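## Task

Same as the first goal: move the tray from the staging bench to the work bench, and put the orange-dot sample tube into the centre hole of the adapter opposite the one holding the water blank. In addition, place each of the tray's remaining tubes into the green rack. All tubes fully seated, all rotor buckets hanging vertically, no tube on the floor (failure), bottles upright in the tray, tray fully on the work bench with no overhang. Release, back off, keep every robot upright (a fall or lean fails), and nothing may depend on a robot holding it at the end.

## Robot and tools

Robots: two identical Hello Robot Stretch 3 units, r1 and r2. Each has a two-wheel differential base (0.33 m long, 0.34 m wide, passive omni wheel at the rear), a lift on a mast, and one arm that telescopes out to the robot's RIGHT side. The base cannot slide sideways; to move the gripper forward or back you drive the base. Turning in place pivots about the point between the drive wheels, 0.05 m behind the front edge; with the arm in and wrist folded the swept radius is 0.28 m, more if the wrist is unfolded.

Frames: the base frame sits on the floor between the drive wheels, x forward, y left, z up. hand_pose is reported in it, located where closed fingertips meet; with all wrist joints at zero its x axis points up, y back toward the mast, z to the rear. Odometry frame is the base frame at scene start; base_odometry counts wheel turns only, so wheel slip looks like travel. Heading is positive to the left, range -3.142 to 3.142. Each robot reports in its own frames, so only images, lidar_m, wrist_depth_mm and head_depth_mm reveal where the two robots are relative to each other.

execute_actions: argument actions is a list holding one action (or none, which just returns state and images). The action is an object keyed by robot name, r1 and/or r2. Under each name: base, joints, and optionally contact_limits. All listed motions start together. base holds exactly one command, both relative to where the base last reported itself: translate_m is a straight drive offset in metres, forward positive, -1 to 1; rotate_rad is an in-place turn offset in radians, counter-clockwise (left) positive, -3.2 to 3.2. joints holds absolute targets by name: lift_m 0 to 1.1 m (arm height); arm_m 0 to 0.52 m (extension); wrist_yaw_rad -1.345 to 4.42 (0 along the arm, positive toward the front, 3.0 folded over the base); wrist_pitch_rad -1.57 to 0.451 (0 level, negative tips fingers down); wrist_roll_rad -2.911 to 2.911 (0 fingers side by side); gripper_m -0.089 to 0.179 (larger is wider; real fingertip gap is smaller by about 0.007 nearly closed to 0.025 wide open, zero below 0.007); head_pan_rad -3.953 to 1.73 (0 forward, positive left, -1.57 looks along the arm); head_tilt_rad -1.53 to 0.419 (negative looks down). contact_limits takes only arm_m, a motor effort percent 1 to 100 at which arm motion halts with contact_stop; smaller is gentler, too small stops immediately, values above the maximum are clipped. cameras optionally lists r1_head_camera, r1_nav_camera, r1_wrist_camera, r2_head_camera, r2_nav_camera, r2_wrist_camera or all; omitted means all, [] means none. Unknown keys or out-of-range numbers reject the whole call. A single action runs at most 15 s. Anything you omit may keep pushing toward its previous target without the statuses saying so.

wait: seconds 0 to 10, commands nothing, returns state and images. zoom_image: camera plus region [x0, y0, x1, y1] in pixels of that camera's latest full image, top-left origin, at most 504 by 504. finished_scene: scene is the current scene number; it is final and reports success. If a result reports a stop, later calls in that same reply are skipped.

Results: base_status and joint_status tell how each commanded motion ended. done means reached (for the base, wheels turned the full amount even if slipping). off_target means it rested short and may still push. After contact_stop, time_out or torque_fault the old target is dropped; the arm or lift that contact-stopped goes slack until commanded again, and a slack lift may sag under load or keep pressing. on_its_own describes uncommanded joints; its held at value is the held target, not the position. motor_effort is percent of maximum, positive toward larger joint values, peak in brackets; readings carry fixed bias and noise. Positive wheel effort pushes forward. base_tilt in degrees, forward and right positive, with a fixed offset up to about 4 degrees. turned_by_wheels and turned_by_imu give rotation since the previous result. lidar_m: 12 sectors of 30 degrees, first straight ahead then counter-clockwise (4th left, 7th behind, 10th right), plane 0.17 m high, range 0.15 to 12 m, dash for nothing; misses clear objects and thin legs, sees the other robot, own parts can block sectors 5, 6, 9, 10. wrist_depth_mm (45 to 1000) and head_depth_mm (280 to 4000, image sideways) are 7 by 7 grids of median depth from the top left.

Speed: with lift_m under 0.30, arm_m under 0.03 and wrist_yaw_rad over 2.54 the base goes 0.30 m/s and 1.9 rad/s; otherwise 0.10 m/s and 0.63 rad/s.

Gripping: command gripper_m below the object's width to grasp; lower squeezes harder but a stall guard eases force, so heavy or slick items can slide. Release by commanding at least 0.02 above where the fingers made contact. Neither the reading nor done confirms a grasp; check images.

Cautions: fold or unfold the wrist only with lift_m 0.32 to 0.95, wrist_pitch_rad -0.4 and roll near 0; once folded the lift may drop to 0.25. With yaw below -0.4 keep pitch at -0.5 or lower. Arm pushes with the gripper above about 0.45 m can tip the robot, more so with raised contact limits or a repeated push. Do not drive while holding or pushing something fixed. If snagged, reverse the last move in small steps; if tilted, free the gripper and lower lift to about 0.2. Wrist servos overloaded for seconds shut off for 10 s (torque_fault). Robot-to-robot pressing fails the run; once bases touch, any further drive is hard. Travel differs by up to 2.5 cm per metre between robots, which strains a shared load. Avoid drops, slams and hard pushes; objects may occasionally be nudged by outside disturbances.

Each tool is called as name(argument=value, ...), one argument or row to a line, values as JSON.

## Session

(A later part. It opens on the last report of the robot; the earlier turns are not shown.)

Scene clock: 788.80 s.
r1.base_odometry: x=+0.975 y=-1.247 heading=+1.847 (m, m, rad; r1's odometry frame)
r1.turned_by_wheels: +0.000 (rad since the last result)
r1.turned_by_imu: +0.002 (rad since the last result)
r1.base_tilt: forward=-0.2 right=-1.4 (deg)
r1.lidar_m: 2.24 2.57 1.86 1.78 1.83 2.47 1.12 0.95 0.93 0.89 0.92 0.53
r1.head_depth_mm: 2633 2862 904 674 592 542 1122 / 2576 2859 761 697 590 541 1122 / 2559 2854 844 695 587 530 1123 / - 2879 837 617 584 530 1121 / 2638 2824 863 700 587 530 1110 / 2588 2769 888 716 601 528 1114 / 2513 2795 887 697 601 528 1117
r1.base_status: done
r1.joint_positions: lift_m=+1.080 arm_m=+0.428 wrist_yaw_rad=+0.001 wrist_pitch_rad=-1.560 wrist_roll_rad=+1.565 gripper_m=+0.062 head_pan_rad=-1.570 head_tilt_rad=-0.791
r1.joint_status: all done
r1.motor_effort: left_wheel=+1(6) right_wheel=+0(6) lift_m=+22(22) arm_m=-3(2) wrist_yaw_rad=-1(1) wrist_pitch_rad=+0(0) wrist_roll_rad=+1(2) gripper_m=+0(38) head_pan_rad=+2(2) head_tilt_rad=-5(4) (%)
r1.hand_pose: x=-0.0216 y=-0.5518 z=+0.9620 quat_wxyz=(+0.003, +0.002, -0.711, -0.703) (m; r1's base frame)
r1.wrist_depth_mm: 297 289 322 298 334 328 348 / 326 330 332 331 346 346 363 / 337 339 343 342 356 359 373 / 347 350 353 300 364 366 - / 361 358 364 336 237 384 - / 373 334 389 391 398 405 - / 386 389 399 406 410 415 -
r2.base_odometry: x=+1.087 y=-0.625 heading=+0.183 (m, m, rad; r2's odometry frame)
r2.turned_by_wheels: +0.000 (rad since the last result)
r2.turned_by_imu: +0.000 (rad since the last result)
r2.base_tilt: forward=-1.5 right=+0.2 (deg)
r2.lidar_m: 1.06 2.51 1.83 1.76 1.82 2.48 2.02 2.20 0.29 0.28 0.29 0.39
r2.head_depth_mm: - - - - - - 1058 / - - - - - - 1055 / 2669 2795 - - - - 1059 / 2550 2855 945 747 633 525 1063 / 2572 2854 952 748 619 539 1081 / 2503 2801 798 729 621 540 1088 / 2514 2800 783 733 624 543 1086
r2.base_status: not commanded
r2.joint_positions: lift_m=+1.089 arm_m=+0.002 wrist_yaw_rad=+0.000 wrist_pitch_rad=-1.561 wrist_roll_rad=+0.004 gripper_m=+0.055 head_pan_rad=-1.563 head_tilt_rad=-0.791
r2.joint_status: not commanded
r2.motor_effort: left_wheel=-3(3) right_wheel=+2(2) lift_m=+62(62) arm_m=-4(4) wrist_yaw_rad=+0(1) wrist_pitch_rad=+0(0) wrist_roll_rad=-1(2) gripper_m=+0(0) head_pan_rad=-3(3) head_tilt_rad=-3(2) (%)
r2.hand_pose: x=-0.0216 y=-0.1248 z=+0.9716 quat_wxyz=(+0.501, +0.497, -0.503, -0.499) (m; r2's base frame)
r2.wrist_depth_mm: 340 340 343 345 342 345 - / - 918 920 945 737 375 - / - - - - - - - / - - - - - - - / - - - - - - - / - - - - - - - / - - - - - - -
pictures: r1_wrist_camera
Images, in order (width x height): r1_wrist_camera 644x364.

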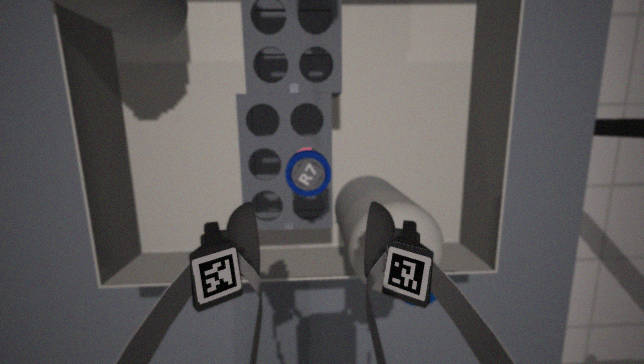

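execute_actions(
  actions=[
    {"r1":{"base":{"translate_m":-0.016},"joints":{"lift_m":1.0,"gripper_m":0.054}}},
  ],
  cameras=["r1_wrist_camera"],
)

execute_actions(
  actions=[
    {"r1":{"joints":{"lift_m":0.965}}},
  ],
  cameras=["r1_wrist_camera"],
)

Scene clock: 797.07 s.
r1.base_odometry: x=+0.979 y=-1.263 heading=+1.847 (m, m, rad; r1's odometry frame)
r1.turned_by_wheels: +0.000 (rad since the last result)
r1.turned_by_imu: +0.001 (rad since the last result)
r1.base_tilt: forward=-0.4 right=-1.5 (deg)
r1.lidar_m: 2.27 2.57 1.85 1.77 1.83 2.48 1.11 0.93 0.93 0.89 0.92 0.54
r1.head_depth_mm: - 2750 905 688 593 543 1128 / 2771 2835 755 697 589 542 1118 / - 2812 845 697 589 529 1117 / 2592 - 840 648 586 528 1121 / 2634 2826 862 655 583 530 1114 / 2561 2848 894 718 602 526 1114 / 2484 2834 892 717 601 526 1113
r1.base_status: done
r1.joint_positions: lift_m=+1.000 arm_m=+0.428 wrist_yaw_rad=+0.001 wrist_pitch_rad=-1.559 wrist_roll_rad=+1.565 gripper_m=+0.054 head_pan_rad=-1.570 head_tilt_rad=-0.791
r1.joint_status: all done
r1.motor_effort: left_wheel=+0(3) right_wheel=+0(4) lift_m=+14(21) arm_m=-3(3) wrist_yaw_rad=-1(1) wrist_pitch_rad=+0(0) wrist_roll_rad=+2(1) gripper_m=+0(41) head_pan_rad=+3(3) head_tilt_rad=-5(5) (%)
r1.hand_pose: x=-0.0216 y=-0.5519 z=+0.8825 quat_wxyz=(+0.003, +0.002, -0.711, -0.703) (m; r1's base frame)
r1.wrist_depth_mm: 217 247 247 199 259 259 227 / 250 255 255 207 267 268 228 / 248 263 263 265 275 275 284 / 247 271 259 220 283 284 294 / 247 281 280 160 289 291 303 / 246 288 284 283 161 261 316 / 235 245 244 255 150 246 325
r2.base_odometry: x=+1.087 y=-0.625 heading=+0.183 (m, m, rad; r2's odometry frame)
r2.turned_by_wheels: +0.000 (rad since the last result)
r2.turned_by_imu: +0.000 (rad since the last result)
r2.base_tilt: forward=-1.5 right=+0.2 (deg)
r2.lidar_m: 1.05 2.50 1.83 1.76 1.82 2.49 2.02 2.19 0.29 0.28 0.29 0.39
r2.head_depth_mm: - - - - - - 1058 / - - - - - - 1055 / 2647 2781 - - - - 1058 / 2570 2865 946 746 632 525 1066 / 2565 2858 951 748 618 539 1082 / 2462 2730 795 730 621 540 1089 / 2559 2749 757 732 624 542 1088
r2.base_status: not commanded
r2.joint_positions: lift_m=+1.089 arm_m=+0.002 wrist_yaw_rad=+0.000 wrist_pitch_rad=-1.561 wrist_roll_rad=+0.004 gripper_m=+0.055 head_pan_rad=-1.563 head_tilt_rad=-0.791
r2.joint_status: not commanded
r2.motor_effort: left_wheel=-3(3) right_wheel=+2(2) lift_m=+62(62) arm_m=-4(4) wrist_yaw_rad=-1(1) wrist_pitch_rad=+0(0) wrist_roll_rad=-2(1) gripper_m=+0(0) head_pan_rad=-3(4) head_tilt_rad=-3(4) (%)
r2.hand_pose: x=-0.0216 y=-0.1248 z=+0.9716 quat_wxyz=(+0.501, +0.497, -0.503, -0.499) (m; r2's base frame)
r2.wrist_depth_mm: 341 346 343 343 342 346 - / - 908 906 930 741 377 - / - - - - - - - / - - - - - - - / - - - - - - - / - - - - - - - / - - - - - - -
pictures: r1_wrist_camera
Images, in order (width x height): r1_wrist_camera 644x364.

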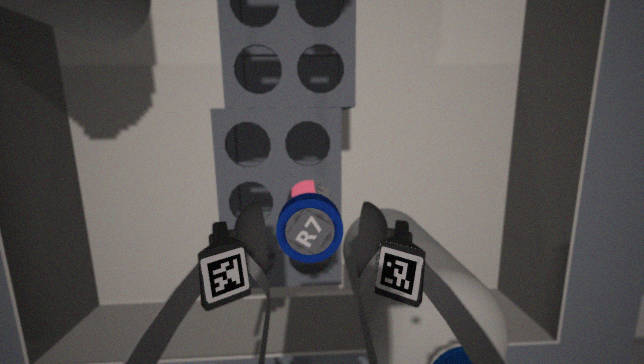

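Scene clock: 798.20 s.
r1.base_odometry: x=+0.979 y=-1.263 heading=+1.847 (m, m, rad; r1's odometry frame)
r1.turned_by_wheels: +0.000 (rad since the last result)
r1.turned_by_imu: +0.000 (rad since the last result)
r1.base_tilt: forward=-0.2 right=-1.5 (deg)
r1.lidar_m: 2.26 2.57 1.86 1.78 1.83 2.48 1.11 0.93 0.93 0.89 0.92 0.54
r1.head_depth_mm: 2582 - 873 679 593 543 1129 / - 2818 758 695 591 542 1123 / - - 845 693 589 530 1115 / 2557 - 843 637 586 527 1113 / 2630 2813 859 654 583 529 1116 / 2548 2759 892 719 601 527 1114 / 2480 2799 893 717 599 527 1118
r1.base_status: not commanded
r1.joint_positions: lift_m=+0.965 arm_m=+0.428 wrist_yaw_rad=+0.001 wrist_pitch_rad=-1.559 wrist_roll_rad=+1.566 gripper_m=+0.054 head_pan_rad=-1.570 head_tilt_rad=-0.791
r1.joint_status: all done
r1.motor_effort: left_wheel=+1(1) right_wheel=+0(0) lift_m=+14(15) arm_m=-3(3) wrist_yaw_rad=+0(1) wrist_pitch_rad=-1(0) wrist_roll_rad=+1(1) gripper_m=+0(0) head_pan_rad=+2(3) head_tilt_rad=-5(4) (%)
r1.hand_pose: x=-0.0216 y=-0.5519 z=+0.8475 quat_wxyz=(+0.003, +0.002, -0.711, -0.703) (m; r1's base frame)
r1.wrist_depth_mm: 209 215 164 166 225 229 196 / 220 222 218 172 232 234 197 / 226 229 174 178 239 242 198 / 232 236 180 184 246 250 200 / 239 244 187 123 253 257 209 / 244 251 194 127 159 260 220 / 232 246 238 241 131 123 222
r2.base_odometry: x=+1.087 y=-0.625 heading=+0.183 (m, m, rad; r2's odometry frame)
r2.turned_by_wheels: +0.000 (rad since the last result)
r2.turned_by_imu: +0.000 (rad since the last result)
r2.base_tilt: forward=-1.5 right=+0.2 (deg)
r2.lidar_m: 1.05 2.51 1.83 1.76 1.82 2.49 2.02 2.20 0.29 0.28 0.29 0.39
r2.head_depth_mm: - - - - - - 1054 / - - - - - - 1056 / 2650 2795 - - - - 1065 / 2537 2832 945 746 633 525 1065 / 2593 2900 950 750 619 539 1084 / 2467 2787 796 729 622 540 1089 / 2566 2755 756 732 623 542 1087
r2.base_status: not commanded
r2.joint_positions: lift_m=+1.089 arm_m=+0.002 wrist_yaw_rad=+0.000 wrist_pitch_rad=-1.561 wrist_roll_rad=+0.004 gripper_m=+0.055 head_pan_rad=-1.563 head_tilt_rad=-0.791
r2.joint_status: not commanded
r2.motor_effort: left_wheel=-3(3) right_wheel=+2(2) lift_m=+62(62) arm_m=-4(4) wrist_yaw_rad=+0(1) wrist_pitch_rad=+0(0) wrist_roll_rad=-1(1) gripper_m=+1(0) head_pan_rad=-3(3) head_tilt_rad=-2(3) (%)
r2.hand_pose: x=-0.0216 y=-0.1248 z=+0.9716 quat_wxyz=(+0.501, +0.497, -0.503, -0.499) (m; r2's base frame)
r2.wrist_depth_mm: 339 342 341 342 345 345 - / - 903 925 919 728 376 - / - - - - - - - / - - - - - - - / - - - - - - - / - - - - - - - / - - - - - - -
pictures: r1_wrist_camera
Images, in order (width x height): r1_wrist_camera 644x364.

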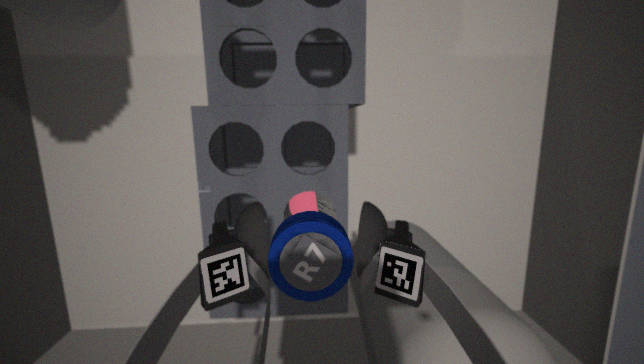

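execute_actions(
  actions=[
    {"r1":{"base":{"translate_m":0.006}}},
  ],
  cameras=[],
)

execute_actions(
  actions=[
    {"r1":{"joints":{"gripper_m":0.01}}},
  ],
  cameras=[],
)

execute_actions(
  actions=[
    {"r1":{"joints":{"lift_m":1.09}}},
  ],
  cameras=["r1_wrist_camera"],
)

execute_actions(
  actions=[
    {"r1":{"base":{"translate_m":0.355}}},
  ],
  cameras=[],
)

execute_actions(
  actions=[
    {"r1":{"joints":{"lift_m":1.02}}},
  ],
  cameras=["r1_wrist_camera","r1_head_camera"],
)

Scene clock: 807.17 s.
r1.base_odometry: x=+0.978 y=-1.257 heading=+1.847 (m, m, rad; r1's odometry frame)
r1.turned_by_wheels: +0.000 (rad since the last result)
r1.turned_by_imu: +0.001 (rad since the last result)
r1.base_tilt: forward=-0.3 right=-1.4 (deg)
r1.lidar_m: 2.26 2.58 1.86 1.78 1.83 2.47 1.12 0.94 0.93 0.89 0.92 0.53
r1.head_depth_mm: 2556 - 874 677 592 541 1121 / - 2884 750 695 590 540 1128 / - - 845 694 589 529 1125 / 2596 - 844 630 586 528 1115 / 2642 2827 866 665 590 526 1119 / 2556 2787 897 717 600 527 1121 / 2448 2837 887 714 599 527 1118
r1.base_status: done
r1.joint_positions: lift_m=+0.965 arm_m=+0.428 wrist_yaw_rad=+0.001 wrist_pitch_rad=-1.559 wrist_roll_rad=+1.566 gripper_m=+0.054 head_pan_rad=-1.570 head_tilt_rad=-0.791
r1.joint_status: not commanded
r1.motor_effort: left_wheel=+1(7) right_wheel=+0(5) lift_m=+14(14) arm_m=-3(3) wrist_yaw_rad=-1(1) wrist_pitch_rad=-1(1) wrist_roll_rad=+1(1) gripper_m=+0(0) head_pan_rad=+2(3) head_tilt_rad=-4(5) (%)
r1.hand_pose: x=-0.0216 y=-0.5519 z=+0.8475 quat_wxyz=(+0.003, +0.002, -0.711, -0.703) (m; r1's base frame)
r1.wrist_depth_mm: 213 215 164 166 225 228 196 / 220 222 170 171 232 235 197 / 226 228 203 205 238 242 198 / 232 237 180 181 246 250 199 / 239 245 185 122 252 258 209 / 246 252 194 195 151 245 220 / 228 237 235 233 126 118 221
r2.base_odometry: x=+1.087 y=-0.625 heading=+0.183 (m, m, rad; r2's odometry frame)
r2.turned_by_wheels: +0.000 (rad since the last result)
r2.turned_by_imu: +0.000 (rad since the last result)
r2.base_tilt: forward=-1.5 right=+0.2 (deg)
r2.lidar_m: 1.05 2.51 1.83 1.76 1.82 2.49 2.01 2.19 0.29 0.28 0.29 0.39
r2.head_depth_mm: - - - - - - 1055 / - - - - - - 1057 / 2658 2799 - - - - 1062 / 2577 2826 944 747 631 526 1066 / 2573 2847 945 748 618 539 1086 / 2492 2811 797 731 621 541 1091 / 2572 2753 759 732 623 542 1091
r2.base_status: not commanded
r2.joint_positions: lift_m=+1.089 arm_m=+0.002 wrist_yaw_rad=+0.000 wrist_pitch_rad=-1.561 wrist_roll_rad=+0.004 gripper_m=+0.055 head_pan_rad=-1.563 head_tilt_rad=-0.791
r2.joint_status: not commanded
r2.motor_effort: left_wheel=-3(3) right_wheel=+2(2) lift_m=+62(62) arm_m=-4(4) wrist_yaw_rad=-1(1) wrist_pitch_rad=+0(0) wrist_roll_rad=-1(1) gripper_m=+1(0) head_pan_rad=-3(3) head_tilt_rad=-3(3) (%)
r2.hand_pose: x=-0.0216 y=-0.1248 z=+0.9716 quat_wxyz=(+0.501, +0.497, -0.503, -0.499) (m; r2's base frame)
r2.wrist_depth_mm: 339 339 342 345 344 345 - / - 918 922 912 736 379 - / - - - - - - - / - - - - - - - / - - - - - - - / - - - - - - - / - - - - - - -
pictures: none
No camera images: the call's "cameras" was empty. Leave "cameras" out to get every camera's image.

Scene clock: 808.10 s.
r1.base_odometry: x=+0.978 y=-1.257 heading=+1.847 (m, m, rad; r1's odometry frame)
r1.turned_by_wheels: +0.000 (rad since the last result)
r1.turned_by_imu: +0.000 (rad since the last result)
r1.base_tilt: forward=-0.4 right=-1.3 (deg)
r1.lidar_m: 2.26 2.57 1.86 1.78 1.83 2.48 1.11 0.94 0.93 0.89 0.92 0.53
r1.head_depth_mm: 2551 - 872 678 592 543 1124 / - 2857 751 693 590 541 1125 / - - 842 697 589 530 1123 / 2612 - 843 632 584 529 1121 / 2665 2830 862 665 588 529 1117 / 2558 2831 892 719 602 527 1121 / 2458 2833 891 713 602 526 1121
r1.base_status: not commanded
r1.joint_positions: lift_m=+0.965 arm_m=+0.428 wrist_yaw_rad=+0.001 wrist_pitch_rad=-1.559 wrist_roll_rad=+1.566 gripper_m=+0.010 head_pan_rad=-1.570 head_tilt_rad=-0.791
r1.joint_status: all done
r1.motor_effort: left_wheel=+1(1) right_wheel=+0(0) lift_m=+14(14) arm_m=-3(3) wrist_yaw_rad=-1(1) wrist_pitch_rad=+0(0) wrist_roll_rad=+1(1) gripper_m=-8(81) head_pan_rad=+3(3) head_tilt_rad=-4(5) (%)
r1.hand_pose: x=-0.0216 y=-0.5519 z=+0.8475 quat_wxyz=(+0.003, +0.002, -0.711, -0.703) (m; r1's base frame)
r1.wrist_depth_mm: 214 215 164 166 224 228 197 / 220 223 171 172 231 235 198 / 227 229 204 205 239 240 198 / 233 236 180 181 246 248 199 / 238 243 215 121 237 259 209 / 245 251 209 194 147 245 221 / 227 237 234 233 130 118 221
r2.base_odometry: x=+1.087 y=-0.625 heading=+0.183 (m, m, rad; r2's odometry frame)
r2.turned_by_wheels: +0.000 (rad since the last result)
r2.turned_by_imu: +0.000 (rad since the last result)
r2.base_tilt: forward=-1.5 right=+0.2 (deg)
r2.lidar_m: 1.05 2.52 1.83 1.76 1.82 2.49 2.02 2.20 0.29 0.28 0.29 0.39
r2.head_depth_mm: - - - - - - 1057 / - - - - - - 1058 / 2661 2835 - - - - 1060 / 2536 2841 946 746 632 526 1060 / 2568 2878 947 749 619 538 1086 / 2480 2822 794 730 621 541 1090 / 2553 2754 751 732 622 542 1092
r2.base_status: not commanded
r2.joint_positions: lift_m=+1.089 arm_m=+0.002 wrist_yaw_rad=+0.000 wrist_pitch_rad=-1.561 wrist_roll_rad=+0.004 gripper_m=+0.055 head_pan_rad=-1.563 head_tilt_rad=-0.791
r2.joint_status: not commanded
r2.motor_effort: left_wheel=-3(3) right_wheel=+2(2) lift_m=+62(62) arm_m=-4(4) wrist_yaw_rad=+0(0) wrist_pitch_rad=+0(0) wrist_roll_rad=-1(1) gripper_m=+0(0) head_pan_rad=-4(3) head_tilt_rad=-3(4) (%)
r2.hand_pose: x=-0.0216 y=-0.1248 z=+0.9716 quat_wxyz=(+0.501, +0.497, -0.503, -0.499) (m; r2's base frame)
r2.wrist_depth_mm: 341 340 341 344 343 345 - / - 906 936 911 724 374 - / - - - - - - - / - - - - - - - / - - - - - - - / - - - - - - - / - - - - - - -
pictures: none
No camera images: the call's "cameras" was empty. Leave "cameras" out to get every camera's image.

Scene clock: 810.07 s.
r1.base_odometry: x=+0.978 y=-1.257 heading=+1.847 (m, m, rad; r1's odometry frame)
r1.turned_by_wheels: +0.000 (rad since the last result)
r1.turned_by_imu: +0.000 (rad since the last result)
r1.base_tilt: forward=-0.3 right=-1.4 (deg)
r1.lidar_m: 2.26 2.58 1.85 1.78 1.83 2.49 1.11 0.94 0.93 0.89 0.92 0.53
r1.head_depth_mm: 2642 2850 905 680 592 544 1122 / 2573 2921 752 695 592 542 1127 / 2696 2868 844 695 589 529 1117 / - 2827 835 653 585 530 1123 / 2596 2842 864 664 589 527 1124 / 2535 2816 893 718 600 527 1115 / 2483 2861 895 715 601 527 1112
r1.base_status: not commanded
r1.joint_positions: lift_m=+1.090 arm_m=+0.428 wrist_yaw_rad=+0.001 wrist_pitch_rad=-1.559 wrist_roll_rad=+1.566 gripper_m=+0.010 head_pan_rad=-1.570 head_tilt_rad=-0.791
r1.joint_status: all done
r1.motor_effort: left_wheel=+1(1) right_wheel=+0(0) lift_m=+22(23) arm_m=-3(3) wrist_yaw_rad=-1(1) wrist_pitch_rad=-1(0) wrist_roll_rad=+1(1) gripper_m=-8(8) head_pan_rad=+2(3) head_tilt_rad=-5(4) (%)
r1.hand_pose: x=-0.0216 y=-0.5520 z=+0.9719 quat_wxyz=(+0.003, +0.002, -0.711, -0.703) (m; r1's base frame)
r1.wrist_depth_mm: 326 262 332 335 343 346 357 / 337 340 343 324 355 360 - / 346 346 354 355 365 371 380 / 359 358 366 323 375 385 - / 369 363 379 121 257 396 - / 383 359 358 401 346 418 - / 399 398 408 414 423 428 -
r2.base_odometry: x=+1.087 y=-0.625 heading=+0.183 (m, m, rad; r2's odometry frame)
r2.turned_by_wheels: +0.000 (rad since the last result)
r2.turned_by_imu: +0.000 (rad since the last result)
r2.base_tilt: forward=-1.5 right=+0.2 (deg)
r2.lidar_m: 1.05 2.51 1.82 1.76 1.82 2.48 2.02 2.20 0.29 0.28 0.29 0.39
r2.head_depth_mm: - - - - - - 1057 / - - - - - - 1056 / 2656 2798 - - - - 1061 / 2539 2818 944 745 632 526 1058 / 2548 2877 952 749 619 539 1079 / 2462 2823 797 728 620 540 1089 / 2550 2835 787 732 624 541 1091
r2.base_status: not commanded
r2.joint_positions: lift_m=+1.089 arm_m=+0.002 wrist_yaw_rad=+0.000 wrist_pitch_rad=-1.561 wrist_roll_rad=+0.004 gripper_m=+0.055 head_pan_rad=-1.563 head_tilt_rad=-0.791
r2.joint_status: not commanded
r2.motor_effort: left_wheel=-3(3) right_wheel=+2(2) lift_m=+62(62) arm_m=-4(4) wrist_yaw_rad=+0(1) wrist_pitch_rad=+0(1) wrist_roll_rad=-1(1) gripper_m=+0(0) head_pan_rad=-3(3) head_tilt_rad=-2(3) (%)
r2.hand_pose: x=-0.0216 y=-0.1248 z=+0.9716 quat_wxyz=(+0.501, +0.497, -0.503, -0.499) (m; r2's base frame)
r2.wrist_depth_mm: 342 340 340 344 346 343 - / - 916 922 910 753 373 - / - - - - - - - / - - - - - - - / - - - - - - - / - - - - - - - / - - - - - - -
pictures: r1_wrist_camera
Images, in order (width x height): r1_wrist_camera 644x364.

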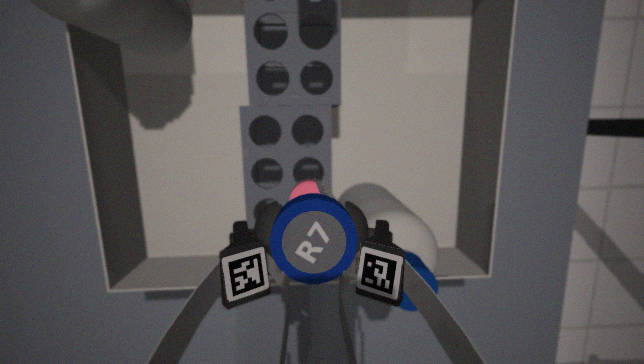

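Scene clock: 814.93 s.
r1.base_odometry: x=+0.881 y=-0.915 heading=+1.847 (m, m, rad; r1's odometry frame)
r1.turned_by_wheels: +0.000 (rad since the last result)
r1.turned_by_imu: +0.000 (rad since the last result)
r1.base_tilt: forward=-0.1 right=-1.4 (deg)
r1.lidar_m: 1.90 2.59 1.86 1.79 1.85 2.48 1.28 1.29 0.92 0.88 0.27 2.09
r1.head_depth_mm: 2657 2895 840 701 608 530 1132 / 2557 2837 901 722 607 532 1120 / 2541 2906 868 704 604 531 1113 / - 2827 866 705 604 529 1122 / 2611 2833 891 719 604 527 1080 / 2658 2850 993 716 601 528 1083 / 2595 2801 2216 1774 1416 528 1112
r1.base_status: done
r1.joint_positions: lift_m=+1.090 arm_m=+0.428 wrist_yaw_rad=+0.001 wrist_pitch_rad=-1.559 wrist_roll_rad=+1.566 gripper_m=+0.010 head_pan_rad=-1.570 head_tilt_rad=-0.791
r1.joint_status: not commanded
r1.motor_effort: left_wheel=+1(8) right_wheel=+0(5) lift_m=+22(22) arm_m=-3(3) wrist_yaw_rad=-1(1) wrist_pitch_rad=-1(1) wrist_roll_rad=+1(2) gripper_m=-8(7) head_pan_rad=+2(3) head_tilt_rad=-4(4) (%)
r1.hand_pose: x=-0.0216 y=-0.5520 z=+0.9719 quat_wxyz=(+0.003, +0.002, -0.711, -0.703) (m; r1's base frame)
r1.wrist_depth_mm: 330 335 336 344 346 349 358 / 341 343 348 351 356 363 372 / 349 350 297 361 369 375 386 / 361 366 364 369 380 386 - / 374 375 379 121 394 400 - / 383 389 393 403 412 416 - / 396 403 408 416 - - -
r2.base_odometry: x=+1.087 y=-0.625 heading=+0.183 (m, m, rad; r2's odometry frame)
r2.turned_by_wheels: +0.000 (rad since the last result)
r2.turned_by_imu: +0.000 (rad since the last result)
r2.base_tilt: forward=-1.6 right=+0.2 (deg)
r2.lidar_m: 1.05 2.50 1.83 1.76 1.83 2.48 2.02 2.20 0.29 0.28 0.29 0.39
r2.head_depth_mm: - - - - - - 1058 / - - - - - - 1055 / 2479 2804 - - - - 1057 / 2453 2782 946 746 632 526 1060 / 2546 2854 950 750 619 537 1081 / 2569 2880 798 729 621 540 1088 / 2541 2850 889 732 623 541 1091
r2.base_status: not commanded
r2.joint_positions: lift_m=+1.089 arm_m=+0.002 wrist_yaw_rad=+0.000 wrist_pitch_rad=-1.561 wrist_roll_rad=+0.004 gripper_m=+0.055 head_pan_rad=-1.563 head_tilt_rad=-0.791
r2.joint_status: not commanded
r2.motor_effort: left_wheel=-3(3) right_wheel=+2(2) lift_m=+62(62) arm_m=-4(4) wrist_yaw_rad=+0(2) wrist_pitch_rad=+0(0) wrist_roll_rad=-2(1) gripper_m=+0(0) head_pan_rad=-3(3) head_tilt_rad=-2(3) (%)
r2.hand_pose: x=-0.0216 y=-0.1248 z=+0.9716 quat_wxyz=(+0.501, +0.497, -0.503, -0.499) (m; r2's base frame)
r2.wrist_depth_mm: 339 342 341 343 342 347 - / - 906 906 909 745 374 - / - - - - - - - / - - - - - - - / - - - - - - - / - - - - - - - / - - - - - - -
pictures: none
No camera images: the call's "cameras" was empty. Leave "cameras" out to get every camera's image.

Scene clock: 816.40 s.
r1.base_odometry: x=+0.881 y=-0.915 heading=+1.847 (m, m, rad; r1's odometry frame)
r1.turned_by_wheels: +0.000 (rad since the last result)
r1.turned_by_imu: +0.000 (rad since the last result)
r1.base_tilt: forward=-0.2 right=-1.3 (deg)
r1.lidar_m: 1.90 2.59 1.86 1.79 1.84 2.49 1.28 1.28 0.92 0.89 0.27 2.08
r1.head_depth_mm: - 2855 842 704 605 530 1123 / 2691 2790 902 725 606 529 1123 / - 2806 873 703 604 530 1122 / 2588 2559 892 700 603 528 1114 / 2593 2836 895 718 603 528 1081 / 2602 2826 992 716 601 528 1083 / 2607 2844 2186 1769 1414 526 1110
r1.base_status: not commanded
r1.joint_positions: lift_m=+1.020 arm_m=+0.428 wrist_yaw_rad=+0.001 wrist_pitch_rad=-1.559 wrist_roll_rad=+1.566 gripper_m=+0.010 head_pan_rad=-1.570 head_tilt_rad=-0.791
r1.joint_status: all done
r1.motor_effort: left_wheel=+1(1) right_wheel=+0(0) lift_m=+14(19) arm_m=-3(3) wrist_yaw_rad=-1(1) wrist_pitch_rad=+0(0) wrist_roll_rad=+1(1) gripper_m=-8(9) head_pan_rad=+2(2) head_tilt_rad=-5(4) (%)
r1.hand_pose: x=-0.0216 y=-0.5520 z=+0.9025 quat_wxyz=(+0.003, +0.002, -0.711, -0.703) (m; r1's base frame)
r1.wrist_depth_mm: 266 269 275 276 281 283 286 / 274 277 280 284 289 292 297 / 282 284 171 293 299 303 307 / 292 295 240 299 307 311 316 / 298 304 247 121 316 322 328 / 310 313 320 324 330 334 338 / 320 324 332 332 340 344 353
r2.base_odometry: x=+1.087 y=-0.625 heading=+0.183 (m, m, rad; r2's odometry frame)
r2.turned_by_wheels: +0.000 (rad since the last result)
r2.turned_by_imu: +0.000 (rad since the last result)
r2.base_tilt: forward=-1.5 right=+0.2 (deg)
r2.lidar_m: 1.05 2.52 1.83 1.76 1.82 2.48 2.03 2.20 0.29 0.28 0.29 0.39
r2.head_depth_mm: - - - - - - 1059 / - - - - - - 1056 / 547 2743 - - - - 1057 / 2472 2782 946 747 632 525 1065 / 2542 2879 949 749 618 539 1088 / 2562 2861 799 730 620 539 1089 / 2552 2856 888 733 623 542 1092
r2.base_status: not commanded
r2.joint_positions: lift_m=+1.089 arm_m=+0.002 wrist_yaw_rad=+0.000 wrist_pitch_rad=-1.561 wrist_roll_rad=+0.004 gripper_m=+0.055 head_pan_rad=-1.563 head_tilt_rad=-0.791
r2.joint_status: not commanded
r2.motor_effort: left_wheel=-3(3) right_wheel=+2(2) lift_m=+62(62) arm_m=-4(5) wrist_yaw_rad=-2(0) wrist_pitch_rad=+1(0) wrist_roll_rad=-1(1) gripper_m=+0(1) head_pan_rad=-3(3) head_tilt_rad=-3(2) (%)
r2.hand_pose: x=-0.0216 y=-0.1248 z=+0.9716 quat_wxyz=(+0.501, +0.497, -0.503, -0.499) (m; r2's base frame)
r2.wrist_depth_mm: 344 340 339 341 343 345 - / - 920 904 893 729 375 - / - - - - - - - / - - - - - - - / - - - - - - - / - - - - - - - / - - - - - - -
pictures: r1_head_camera (sideways: a quarter turn clockwise sets it upright), r1_wrist_camera
Images, in order (width x height): r1_head_camera 896x504, r1_wrist_camera 644x364.

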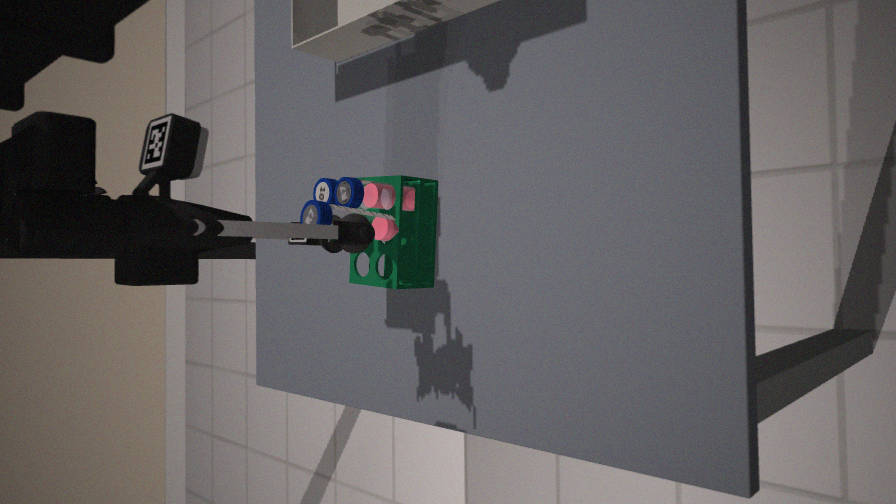

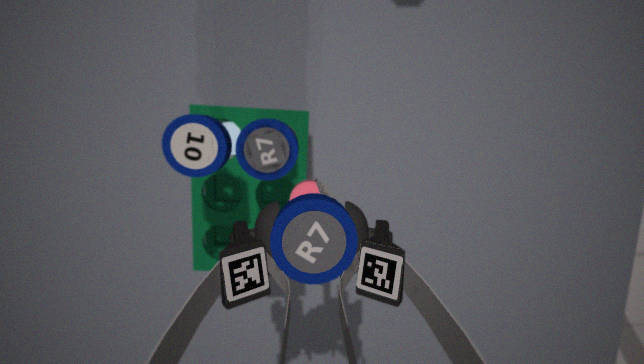

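execute_actions(
  actions=[
    {"r1":{"base":{"translate_m":-0.005},"joints":{"arm_m":0.458}}},
  ],
  cameras=["r1_wrist_camera","r1_head_camera"],
)

Scene clock: 821.67 s.
r1.base_odometry: x=+0.882 y=-0.920 heading=+1.847 (m, m, rad; r1's odometry frame)
r1.turned_by_wheels: +0.000 (rad since the last result)
r1.turned_by_imu: +0.001 (rad since the last result)
r1.base_tilt: forward=-0.3 right=-1.3 (deg)
r1.lidar_m: 1.91 2.59 1.86 1.78 1.84 2.49 1.27 1.28 0.92 0.88 0.27 2.09
r1.head_depth_mm: - 2883 845 703 604 531 1125 / 2718 2865 903 725 605 531 1124 / 2724 2794 865 716 603 529 1119 / 2627 2583 865 703 604 529 1122 / 2608 2818 892 718 602 529 1101 / 2625 2826 962 717 602 527 1080 / 2606 2805 2210 1764 1379 526 1124
r1.base_status: done
r1.joint_positions: lift_m=+1.020 arm_m=+0.458 wrist_yaw_rad=+0.001 wrist_pitch_rad=-1.559 wrist_roll_rad=+1.566 gripper_m=+0.010 head_pan_rad=-1.570 head_tilt_rad=-0.791
r1.joint_status: all done
r1.motor_effort: left_wheel=+1(4) right_wheel=+0(4) lift_m=+14(14) arm_m=+4(3) wrist_yaw_rad=-1(1) wrist_pitch_rad=-1(0) wrist_roll_rad=+2(2) gripper_m=-8(9) head_pan_rad=+3(2) head_tilt_rad=-5(4) (%)
r1.hand_pose: x=-0.0216 y=-0.5813 z=+0.9025 quat_wxyz=(+0.002, +0.002, -0.711, -0.703) (m; r1's base frame)
r1.wrist_depth_mm: 266 269 272 277 280 283 287 / 274 279 280 285 288 292 296 / 280 284 285 232 296 301 307 / 290 293 295 193 307 311 317 / 300 304 305 121 317 321 325 / 310 315 315 324 330 333 340 / 322 325 332 335 338 347 351
r2.base_odometry: x=+1.087 y=-0.625 heading=+0.183 (m, m, rad; r2's odometry frame)
r2.turned_by_wheels: +0.000 (rad since the last result)
r2.turned_by_imu: +0.000 (rad since the last result)
r2.base_tilt: forward=-1.5 right=+0.3 (deg)
r2.lidar_m: 1.05 2.51 1.83 1.76 1.82 2.48 2.02 2.20 0.29 0.28 0.29 0.39
r2.head_depth_mm: - - - - - - 1055 / - - - - - - 1054 / 531 1630 - - - - 1060 / 2483 2752 943 748 631 526 1062 / 2551 2891 951 750 618 537 1086 / 2529 2844 797 729 621 541 1087 / 2540 2880 891 732 622 541 1090
r2.base_status: not commanded
r2.joint_positions: lift_m=+1.089 arm_m=+0.002 wrist_yaw_rad=+0.000 wrist_pitch_rad=-1.561 wrist_roll_rad=+0.004 gripper_m=+0.055 head_pan_rad=-1.563 head_tilt_rad=-0.791
r2.joint_status: not commanded
r2.motor_effort: left_wheel=-3(3) right_wheel=+2(2) lift_m=+62(62) arm_m=-4(4) wrist_yaw_rad=-1(0) wrist_pitch_rad=+0(0) wrist_roll_rad=-1(1) gripper_m=+0(0) head_pan_rad=-3(3) head_tilt_rad=-3(3) (%)
r2.hand_pose: x=-0.0216 y=-0.1248 z=+0.9716 quat_wxyz=(+0.501, +0.497, -0.503, -0.499) (m; r2's base frame)
r2.wrist_depth_mm: 339 340 342 342 345 346 - / - 906 932 911 744 371 - / - - - - - - - / - - - - - - - / - - - - - - - / - - - - - - - / - - - - - - -
pictures: r1_head_camera (sideways: a quarter turn clockwise sets it upright), r1_wrist_camera
Images, in order (width x height): r1_head_camera 896x504, r1_wrist_camera 644x364.

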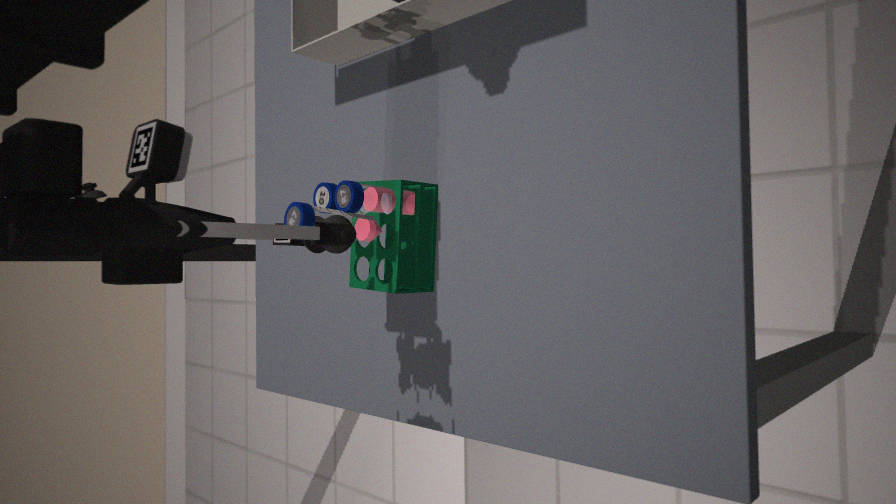

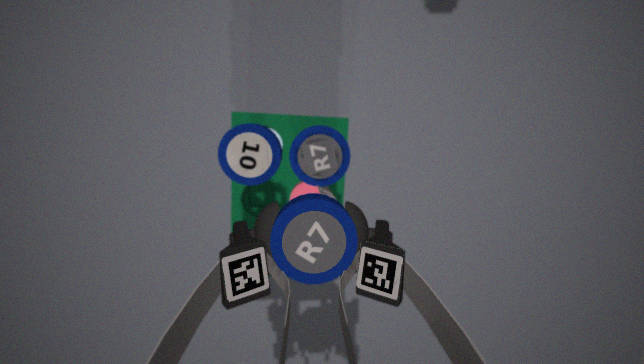

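execute_actions(
  actions=[
    {"r1":{"joints":{"lift_m":0.99}}},
  ],
  cameras=["r1_head_camera"],
)

execute_actions(
  actions=[
    {"r1":{"joints":{"lift_m":0.965}}},
  ],
  cameras=["r1_wrist_camera","r1_head_camera"],
)

Scene clock: 828.57 s.
r1.base_odometry: x=+0.882 y=-0.920 heading=+1.847 (m, m, rad; r1's odometry frame)
r1.turned_by_wheels: +0.000 (rad since the last result)
r1.turned_by_imu: +0.001 (rad since the last result)
r1.base_tilt: forward=-0.3 right=-1.5 (deg)
r1.lidar_m: 1.91 2.58 1.86 1.78 1.84 2.49 1.28 1.29 0.92 0.88 0.27 2.09
r1.head_depth_mm: - 2694 846 706 606 532 1125 / 2748 2868 903 724 604 530 1123 / - 2750 898 703 605 529 1120 / 2604 - 900 702 603 529 1125 / 2627 2860 891 719 602 528 1102 / 2586 2793 958 718 601 527 1084 / 2581 2821 2212 1792 1388 525 1117
r1.base_status: not commanded
r1.joint_positions: lift_m=+0.990 arm_m=+0.458 wrist_yaw_rad=+0.001 wrist_pitch_rad=-1.559 wrist_roll_rad=+1.566 gripper_m=+0.010 head_pan_rad=-1.570 head_tilt_rad=-0.791
r1.joint_status: all done
r1.motor_effort: left_wheel=+1(1) right_wheel=+0(0) lift_m=+14(14) arm_m=+4(4) wrist_yaw_rad=-1(1) wrist_pitch_rad=-1(1) wrist_roll_rad=+1(1) gripper_m=-9(8) head_pan_rad=+3(2) head_tilt_rad=-4(5) (%)
r1.hand_pose: x=-0.0216 y=-0.5813 z=+0.8725 quat_wxyz=(+0.002, +0.002, -0.711, -0.703) (m; r1's base frame)
r1.wrist_depth_mm: 239 240 244 247 250 254 257 / 244 250 252 255 260 261 266 / 252 257 199 201 268 270 276 / 260 264 146 146 277 280 283 / 268 270 274 121 285 289 293 / 277 282 284 258 298 299 303 / 288 290 296 299 306 310 316
r2.base_odometry: x=+1.087 y=-0.625 heading=+0.183 (m, m, rad; r2's odometry frame)
r2.turned_by_wheels: +0.000 (rad since the last result)
r2.turned_by_imu: +0.000 (rad since the last result)
r2.base_tilt: forward=-1.6 right=+0.2 (deg)
r2.lidar_m: 1.05 2.51 1.83 1.76 1.83 2.48 2.02 2.20 0.29 0.28 0.29 0.39
r2.head_depth_mm: - - - - - - 1058 / - - - - - - 1053 / 493 1641 - - - - 1063 / 498 2738 942 748 632 525 1064 / 2532 2865 947 749 618 538 1086 / 2537 2853 798 730 621 541 1085 / 2565 2872 891 733 624 542 1092
r2.base_status: not commanded
r2.joint_positions: lift_m=+1.089 arm_m=+0.002 wrist_yaw_rad=+0.000 wrist_pitch_rad=-1.561 wrist_roll_rad=+0.004 gripper_m=+0.055 head_pan_rad=-1.563 head_tilt_rad=-0.791
r2.joint_status: not commanded
r2.motor_effort: left_wheel=-3(3) right_wheel=+2(2) lift_m=+62(62) arm_m=-4(4) wrist_yaw_rad=-1(0) wrist_pitch_rad=+0(0) wrist_roll_rad=-1(1) gripper_m=+0(0) head_pan_rad=-3(3) head_tilt_rad=-3(3) (%)
r2.hand_pose: x=-0.0216 y=-0.1248 z=+0.9716 quat_wxyz=(+0.501, +0.497, -0.503, -0.499) (m; r2's base frame)
r2.wrist_depth_mm: 340 341 341 342 345 345 - / - 925 932 911 734 375 - / - - - - - - - / - - - - - - - / - - - - - - - / - - - - - - - / - - - - - - -
pictures: r1_head_camera (sideways: a quarter turn clockwise sets it upright)
Images, in order (width x height): r1_head_camera 896x504.

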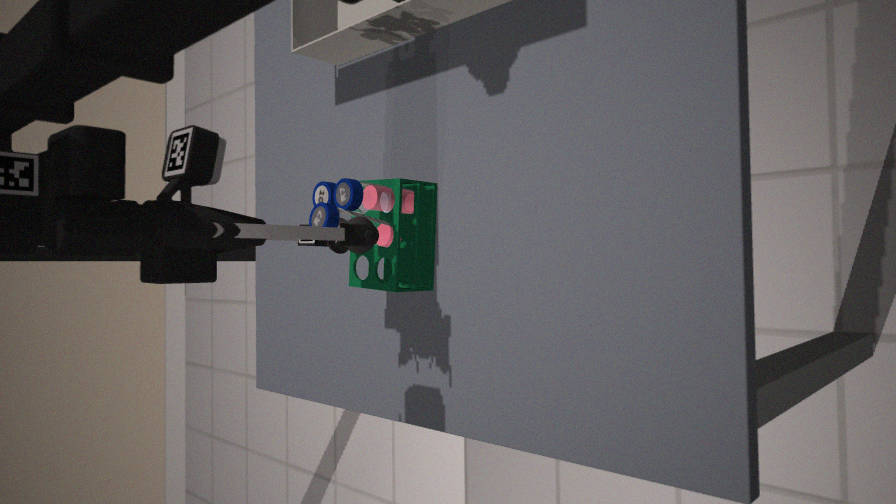

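Scene clock: 829.57 s.
r1.base_odometry: x=+0.882 y=-0.920 heading=+1.847 (m, m, rad; r1's odometry frame)
r1.turned_by_wheels: +0.000 (rad since the last result)
r1.turned_by_imu: +0.000 (rad since the last result)
r1.base_tilt: forward=-0.3 right=-1.3 (deg)
r1.lidar_m: 1.91 2.59 1.86 1.78 1.85 2.48 1.27 1.28 0.92 0.88 0.27 2.09
r1.head_depth_mm: 2550 - 822 704 606 530 1126 / - 2872 901 724 604 530 1123 / - 2958 903 702 605 530 1124 / 2593 - 896 703 605 530 1121 / 2607 2808 896 720 603 528 1102 / 2573 2841 966 719 601 527 1078 / 2602 2839 2190 1768 1418 526 1114
r1.base_status: not commanded
r1.joint_positions: lift_m=+0.965 arm_m=+0.458 wrist_yaw_rad=+0.001 wrist_pitch_rad=-1.559 wrist_roll_rad=+1.566 gripper_m=+0.010 head_pan_rad=-1.570 head_tilt_rad=-0.791
r1.joint_status: all done
r1.motor_effort: left_wheel=+3(4) right_wheel=-3(2) lift_m=+11(10) arm_m=+4(4) wrist_yaw_rad=-1(1) wrist_pitch_rad=-1(1) wrist_roll_rad=+2(2) gripper_m=-7(7) head_pan_rad=+2(3) head_tilt_rad=-5(5) (%)
r1.hand_pose: x=-0.0216 y=-0.5813 z=+0.8476 quat_wxyz=(+0.002, +0.002, -0.711, -0.703) (m; r1's base frame)
r1.wrist_depth_mm: 217 219 221 226 227 231 233 / 223 226 228 230 235 238 241 / 230 231 117 119 243 246 250 / 239 239 182 121 250 254 257 / 244 248 219 110 259 264 267 / 253 256 257 197 269 273 277 / 262 264 268 272 277 282 287
r2.base_odometry: x=+1.087 y=-0.625 heading=+0.183 (m, m, rad; r2's odometry frame)
r2.turned_by_wheels: +0.000 (rad since the last result)
r2.turned_by_imu: +0.000 (rad since the last result)
r2.base_tilt: forward=-1.5 right=+0.3 (deg)
r2.lidar_m: 1.05 2.51 1.83 1.76 1.82 2.49 2.02 2.20 0.29 0.28 0.29 0.39
r2.head_depth_mm: - - - - - - 1054 / - - - - - - 1055 / 487 559 - - - - 1061 / 508 2754 943 747 631 526 1060 / 2554 2870 948 750 619 539 1081 / 2553 2886 797 728 623 539 1089 / 2572 2862 892 733 623 542 1090
r2.base_status: not commanded
r2.joint_positions: lift_m=+1.089 arm_m=+0.002 wrist_yaw_rad=+0.000 wrist_pitch_rad=-1.561 wrist_roll_rad=+0.004 gripper_m=+0.055 head_pan_rad=-1.563 head_tilt_rad=-0.791
r2.joint_status: not commanded
r2.motor_effort: left_wheel=-3(3) right_wheel=+2(2) lift_m=+62(62) arm_m=-4(4) wrist_yaw_rad=-1(1) wrist_pitch_rad=+1(0) wrist_roll_rad=-1(1) gripper_m=+1(0) head_pan_rad=-3(3) head_tilt_rad=-4(3) (%)
r2.hand_pose: x=-0.0216 y=-0.1248 z=+0.9716 quat_wxyz=(+0.501, +0.497, -0.503, -0.499) (m; r2's base frame)
r2.wrist_depth_mm: 341 342 341 341 345 346 - / - 924 916 916 740 375 - / - - - - - - - / - - - - - - - / - - - - - - - / - - - - - - - / - - - - - - -
pictures: r1_head_camera (sideways: a quarter turn clockwise sets it upright), r1_wrist_camera
Images, in order (width x height): r1_head_camera 896x504, r1_wrist_camera 644x364.

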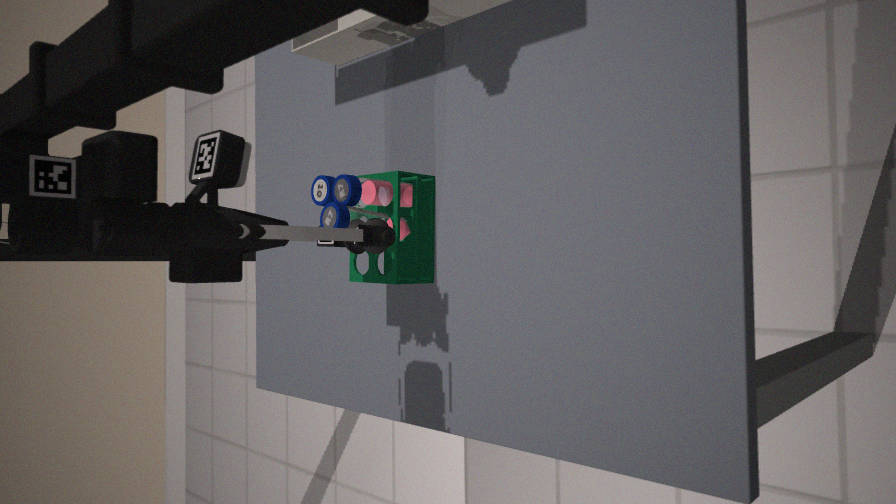

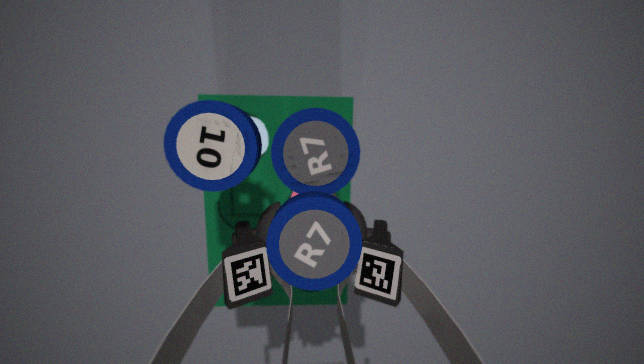

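execute_actions(
  actions=[
    {"r1":{"joints":{"gripper_m":0.052}}},
  ],
  cameras=[],
)

execute_actions(
  actions=[
    {"r1":{"joints":{"lift_m":1.08}}},
  ],
  cameras=["r1_wrist_camera","r1_head_camera"],
)

execute_actions(
  actions=[
    {"r1":{"base":{"translate_m":-0.53},"joints":{"wrist_roll_rad":-1.57,"arm_m":0.43,"gripper_m":0.06}}},
  ],
  cameras=["r1_wrist_camera","r1_head_camera"],
)

Scene clock: 837.80 s.
r1.base_odometry: x=+0.882 y=-0.920 heading=+1.847 (m, m, rad; r1's odometry frame)
r1.turned_by_wheels: +0.000 (rad since the last result)
r1.turned_by_imu: +0.001 (rad since the last result)
r1.base_tilt: forward=-0.2 right=-1.2 (deg)
r1.lidar_m: 1.91 2.58 1.87 1.78 1.84 2.48 1.27 1.28 0.92 0.88 0.27 2.08
r1.head_depth_mm: 2551 - 825 707 606 531 1122 / - 2840 903 722 606 530 1121 / - 2958 899 705 602 528 1111 / 2588 - 898 703 600 531 1121 / 2602 2799 894 722 604 528 1106 / 2568 2812 966 721 602 527 1087 / 2600 2834 2180 1772 1390 526 1117
r1.base_status: not commanded
r1.joint_positions: lift_m=+0.965 arm_m=+0.458 wrist_yaw_rad=+0.001 wrist_pitch_rad=-1.559 wrist_roll_rad=+1.566 gripper_m=+0.052 head_pan_rad=-1.570 head_tilt_rad=-0.791
r1.joint_status: all done
r1.motor_effort: left_wheel=+2(3) right_wheel=-1(2) lift_m=+13(13) arm_m=+4(4) wrist_yaw_rad=-1(1) wrist_pitch_rad=+0(1) wrist_roll_rad=+1(1) gripper_m=+1(80) head_pan_rad=+2(2) head_tilt_rad=-4(4) (%)
r1.hand_pose: x=-0.0216 y=-0.5813 z=+0.8475 quat_wxyz=(+0.002, +0.002, -0.711, -0.703) (m; r1's base frame)
r1.wrist_depth_mm: 216 220 221 224 227 229 234 / 222 226 225 229 234 238 240 / 229 230 116 117 241 245 249 / 236 239 121 122 250 254 256 / 244 246 246 125 259 262 267 / 252 254 - 197 268 272 276 / 260 263 268 272 276 282 287
r2.base_odometry: x=+1.087 y=-0.625 heading=+0.183 (m, m, rad; r2's odometry frame)
r2.turned_by_wheels: +0.000 (rad since the last result)
r2.turned_by_imu: +0.000 (rad since the last result)
r2.base_tilt: forward=-1.5 right=+0.2 (deg)
r2.lidar_m: 1.05 2.50 1.83 1.76 1.82 2.48 2.02 2.20 0.29 0.28 0.29 0.39
r2.head_depth_mm: - - - - - - 1055 / - - - - - - 1052 / 487 560 - - - - 1062 / 512 2745 945 747 632 525 1066 / 2564 2850 949 750 619 538 1087 / 2591 2861 797 729 620 540 1088 / 2571 2858 892 733 625 542 1092
r2.base_status: not commanded
r2.joint_positions: lift_m=+1.089 arm_m=+0.002 wrist_yaw_rad=+0.000 wrist_pitch_rad=-1.561 wrist_roll_rad=+0.004 gripper_m=+0.055 head_pan_rad=-1.563 head_tilt_rad=-0.791
r2.joint_status: not commanded
r2.motor_effort: left_wheel=-3(3) right_wheel=+2(2) lift_m=+62(62) arm_m=-4(4) wrist_yaw_rad=+0(0) wrist_pitch_rad=+0(0) wrist_roll_rad=-1(1) gripper_m=+0(0) head_pan_rad=-3(3) head_tilt_rad=-3(3) (%)
r2.hand_pose: x=-0.0216 y=-0.1248 z=+0.9716 quat_wxyz=(+0.501, +0.497, -0.503, -0.499) (m; r2's base frame)
r2.wrist_depth_mm: 339 342 341 342 344 347 - / - 930 918 924 742 372 - / - - - - - - - / - - - - - - - / - - - - - - - / - - - - - - - / - - - - - - -
pictures: none
No camera images: the call's "cameras" was empty. Leave "cameras" out to get every camera's image.

Scene clock: 839.67 s.
r1.base_odometry: x=+0.882 y=-0.920 heading=+1.847 (m, m, rad; r1's odometry frame)
r1.turned_by_wheels: +0.000 (rad since the last result)
r1.turned_by_imu: +0.000 (rad since the last result)
r1.base_tilt: forward=-0.3 right=-1.3 (deg)
r1.lidar_m: 1.91 2.59 1.86 1.78 1.84 2.49 1.27 1.28 0.92 0.88 0.27 2.09
r1.head_depth_mm: 2652 2846 845 704 608 532 1124 / 2575 2867 900 728 605 530 1116 / 2524 2857 898 702 603 529 1121 / - 2779 871 702 603 529 1118 / 2612 2821 898 722 602 529 1099 / 2617 2797 957 719 602 527 1081 / 2573 2836 2211 1771 1387 526 1112
r1.base_status: not commanded
r1.joint_positions: lift_m=+1.080 arm_m=+0.458 wrist_yaw_rad=+0.001 wrist_pitch_rad=-1.559 wrist_roll_rad=+1.566 gripper_m=+0.052 head_pan_rad=-1.570 head_tilt_rad=-0.791
r1.joint_status: all done
r1.motor_effort: left_wheel=+2(2) right_wheel=-1(1) lift_m=+22(23) arm_m=+4(3) wrist_yaw_rad=-1(1) wrist_pitch_rad=-1(1) wrist_roll_rad=+2(1) gripper_m=+0(1) head_pan_rad=+2(2) head_tilt_rad=-5(4) (%)
r1.hand_pose: x=-0.0216 y=-0.5813 z=+0.9619 quat_wxyz=(+0.002, +0.002, -0.711, -0.703) (m; r1's base frame)
r1.wrist_depth_mm: 321 325 327 331 337 342 348 / 327 333 337 344 348 353 355 / 339 344 345 293 356 365 368 / 352 356 354 303 370 375 383 / 362 366 367 375 384 388 398 / 372 378 - 388 397 404 414 / 386 390 396 403 413 416 -
r2.base_odometry: x=+1.087 y=-0.625 heading=+0.183 (m, m, rad; r2's odometry frame)
r2.turned_by_wheels: +0.000 (rad since the last result)
r2.turned_by_imu: +0.000 (rad since the last result)
r2.base_tilt: forward=-1.5 right=+0.2 (deg)
r2.lidar_m: 1.06 2.50 1.83 1.76 1.82 2.48 2.02 2.20 0.29 0.28 0.29 0.39
r2.head_depth_mm: - - - - - - 1056 / - - - - - - 1053 / 2429 2797 - - - - 1058 / 2468 2821 945 747 631 525 1062 / 2552 2860 952 749 618 538 1079 / 2568 2864 796 730 621 540 1084 / 2549 2863 891 733 624 541 1091
r2.base_status: not commanded
r2.joint_positions: lift_m=+1.089 arm_m=+0.002 wrist_yaw_rad=+0.000 wrist_pitch_rad=-1.561 wrist_roll_rad=+0.004 gripper_m=+0.055 head_pan_rad=-1.563 head_tilt_rad=-0.791
r2.joint_status: not commanded
r2.motor_effort: left_wheel=-3(3) right_wheel=+2(2) lift_m=+62(62) arm_m=-4(4) wrist_yaw_rad=+0(0) wrist_pitch_rad=+0(0) wrist_roll_rad=-1(1) gripper_m=+0(0) head_pan_rad=-3(4) head_tilt_rad=-2(4) (%)
r2.hand_pose: x=-0.0216 y=-0.1248 z=+0.9716 quat_wxyz=(+0.501, +0.497, -0.503, -0.499) (m; r2's base frame)
r2.wrist_depth_mm: 340 339 341 343 344 342 - / - 910 921 923 740 375 - / - - - - - - - / - - - - - - - / - - - - - - - / - - - - - - - / - - - - - - -
pictures: r1_head_camera (sideways: a quarter turn clockwise sets it upright), r1_wrist_camera
Images, in order (width x height): r1_head_camera 896x504, r1_wrist_camera 644x364.

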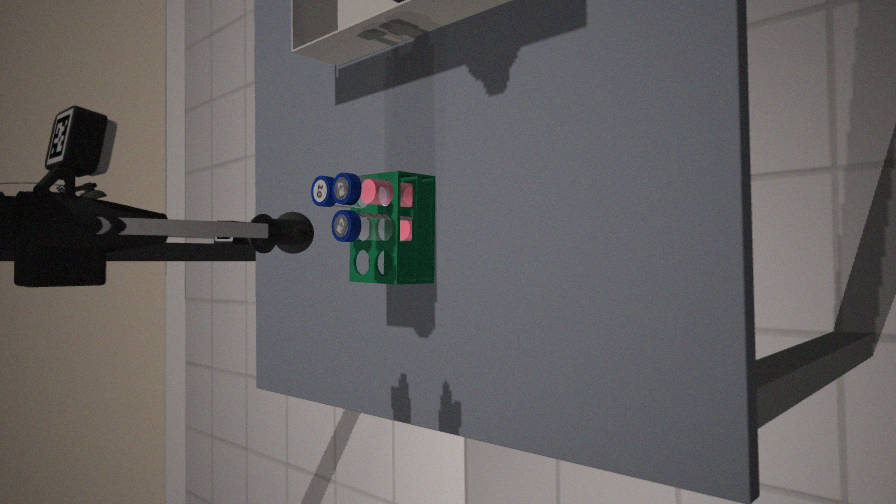

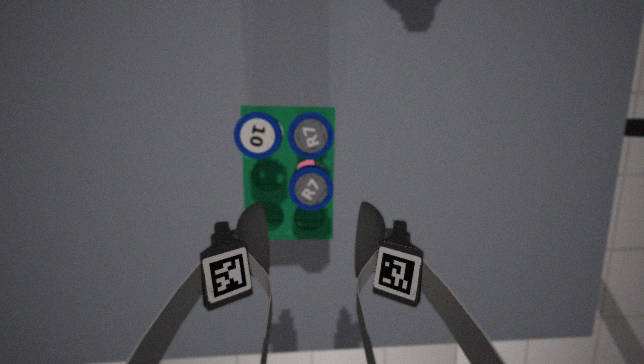

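Scene clock: 845.90 s.
r1.base_odometry: x=+1.027 y=-1.430 heading=+1.847 (m, m, rad; r1's odometry frame)
r1.turned_by_wheels: +0.000 (rad since the last result)
r1.turned_by_imu: +0.003 (rad since the last result)
r1.base_tilt: forward=-0.2 right=-1.3 (deg)
r1.lidar_m: 2.43 2.56 1.85 1.77 1.83 2.47 0.94 0.77 0.93 0.89 0.92 0.70
r1.head_depth_mm: 2657 2929 900 726 605 541 1124 / 2642 2843 897 726 606 542 1125 / 2590 2881 898 724 604 542 1122 / 2570 2842 754 694 590 540 1117 / 2537 2832 846 692 585 528 1115 / 2635 2795 841 676 584 528 1121 / 2620 2810 858 591 582 527 1112
r1.base_status: done
r1.joint_positions: lift_m=+1.080 arm_m=+0.430 wrist_yaw_rad=+0.001 wrist_pitch_rad=-1.559 wrist_roll_rad=-1.565 gripper_m=+0.060 head_pan_rad=-1.570 head_tilt_rad=-0.791
r1.joint_status: all done
r1.motor_effort: left_wheel=+1(5) right_wheel=+0(4) lift_m=+22(22) arm_m=-3(4) wrist_yaw_rad=-1(1) wrist_pitch_rad=+0(1) wrist_roll_rad=-2(2) gripper_m=+0(43) head_pan_rad=+2(2) head_tilt_rad=-4(5) (%)
r1.hand_pose: x=-0.0214 y=-0.5544 z=+0.9619 quat_wxyz=(+0.711, +0.703, -0.001, -0.002) (m; r1's base frame)
r1.wrist_depth_mm: 318 319 325 275 332 326 345 / 328 329 336 282 343 343 360 / 338 336 346 294 354 290 368 / 353 338 355 298 341 219 378 / 363 364 369 374 384 388 396 / 374 376 387 391 400 403 412 / 392 390 396 405 413 421 426
r2.base_odometry: x=+1.087 y=-0.625 heading=+0.183 (m, m, rad; r2's odometry frame)
r2.turned_by_wheels: +0.000 (rad since the last result)
r2.turned_by_imu: +0.000 (rad since the last result)
r2.base_tilt: forward=-1.5 right=+0.3 (deg)
r2.lidar_m: 1.05 2.50 1.83 1.76 1.83 2.49 2.02 2.20 0.29 0.28 0.29 0.39
r2.head_depth_mm: - - - - - - 1051 / - - - - - - 1056 / 2654 2791 - - - - 1058 / 2534 2852 944 745 632 526 1064 / 2538 2837 949 749 618 539 1082 / 2575 2848 797 729 620 540 1086 / 2503 2751 892 733 623 541 1089
r2.base_status: not commanded
r2.joint_positions: lift_m=+1.089 arm_m=+0.002 wrist_yaw_rad=+0.000 wrist_pitch_rad=-1.561 wrist_roll_rad=+0.004 gripper_m=+0.055 head_pan_rad=-1.563 head_tilt_rad=-0.791
r2.joint_status: not commanded
r2.motor_effort: left_wheel=-3(3) right_wheel=+2(2) lift_m=+62(62) arm_m=-4(4) wrist_yaw_rad=+0(0) wrist_pitch_rad=+0(0) wrist_roll_rad=-2(1) gripper_m=+0(0) head_pan_rad=-4(3) head_tilt_rad=-3(3) (%)
r2.hand_pose: x=-0.0216 y=-0.1248 z=+0.9716 quat_wxyz=(+0.501, +0.497, -0.503, -0.499) (m; r2's base frame)
r2.wrist_depth_mm: 339 340 342 342 342 343 - / - 906 899 926 733 378 - / - - - - - - - / - - - - - - - / - - - - - - - / - - - - - - - / - - - - - - -
pictures: r1_head_camera (sideways: a quarter turn clockwise sets it upright), r1_wrist_camera
Images, in order (width x height): r1_head_camera 896x504, r1_wrist_camera 644x364.

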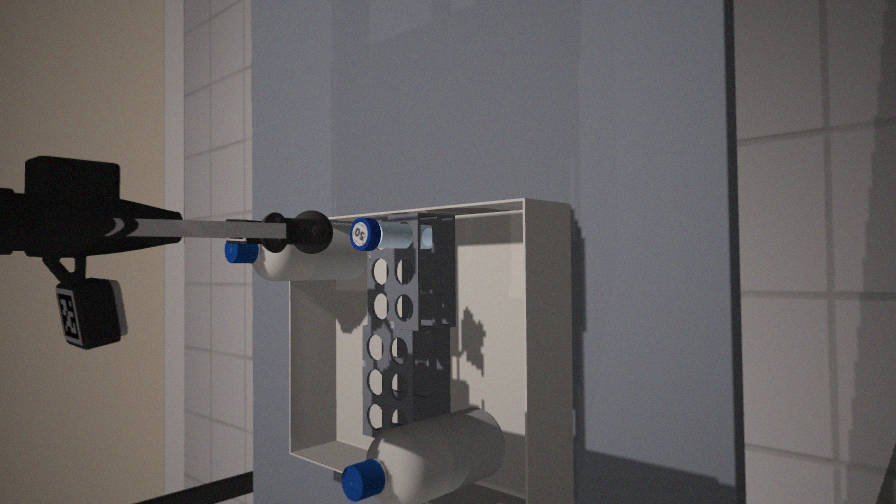

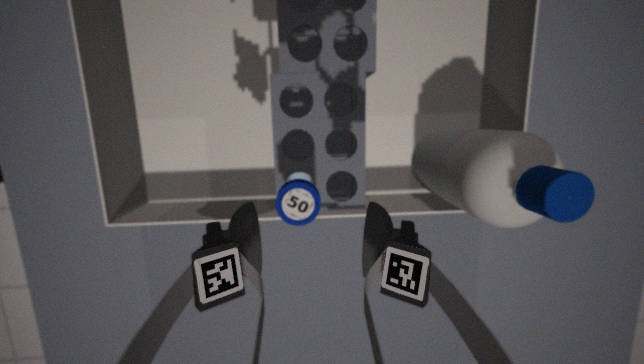

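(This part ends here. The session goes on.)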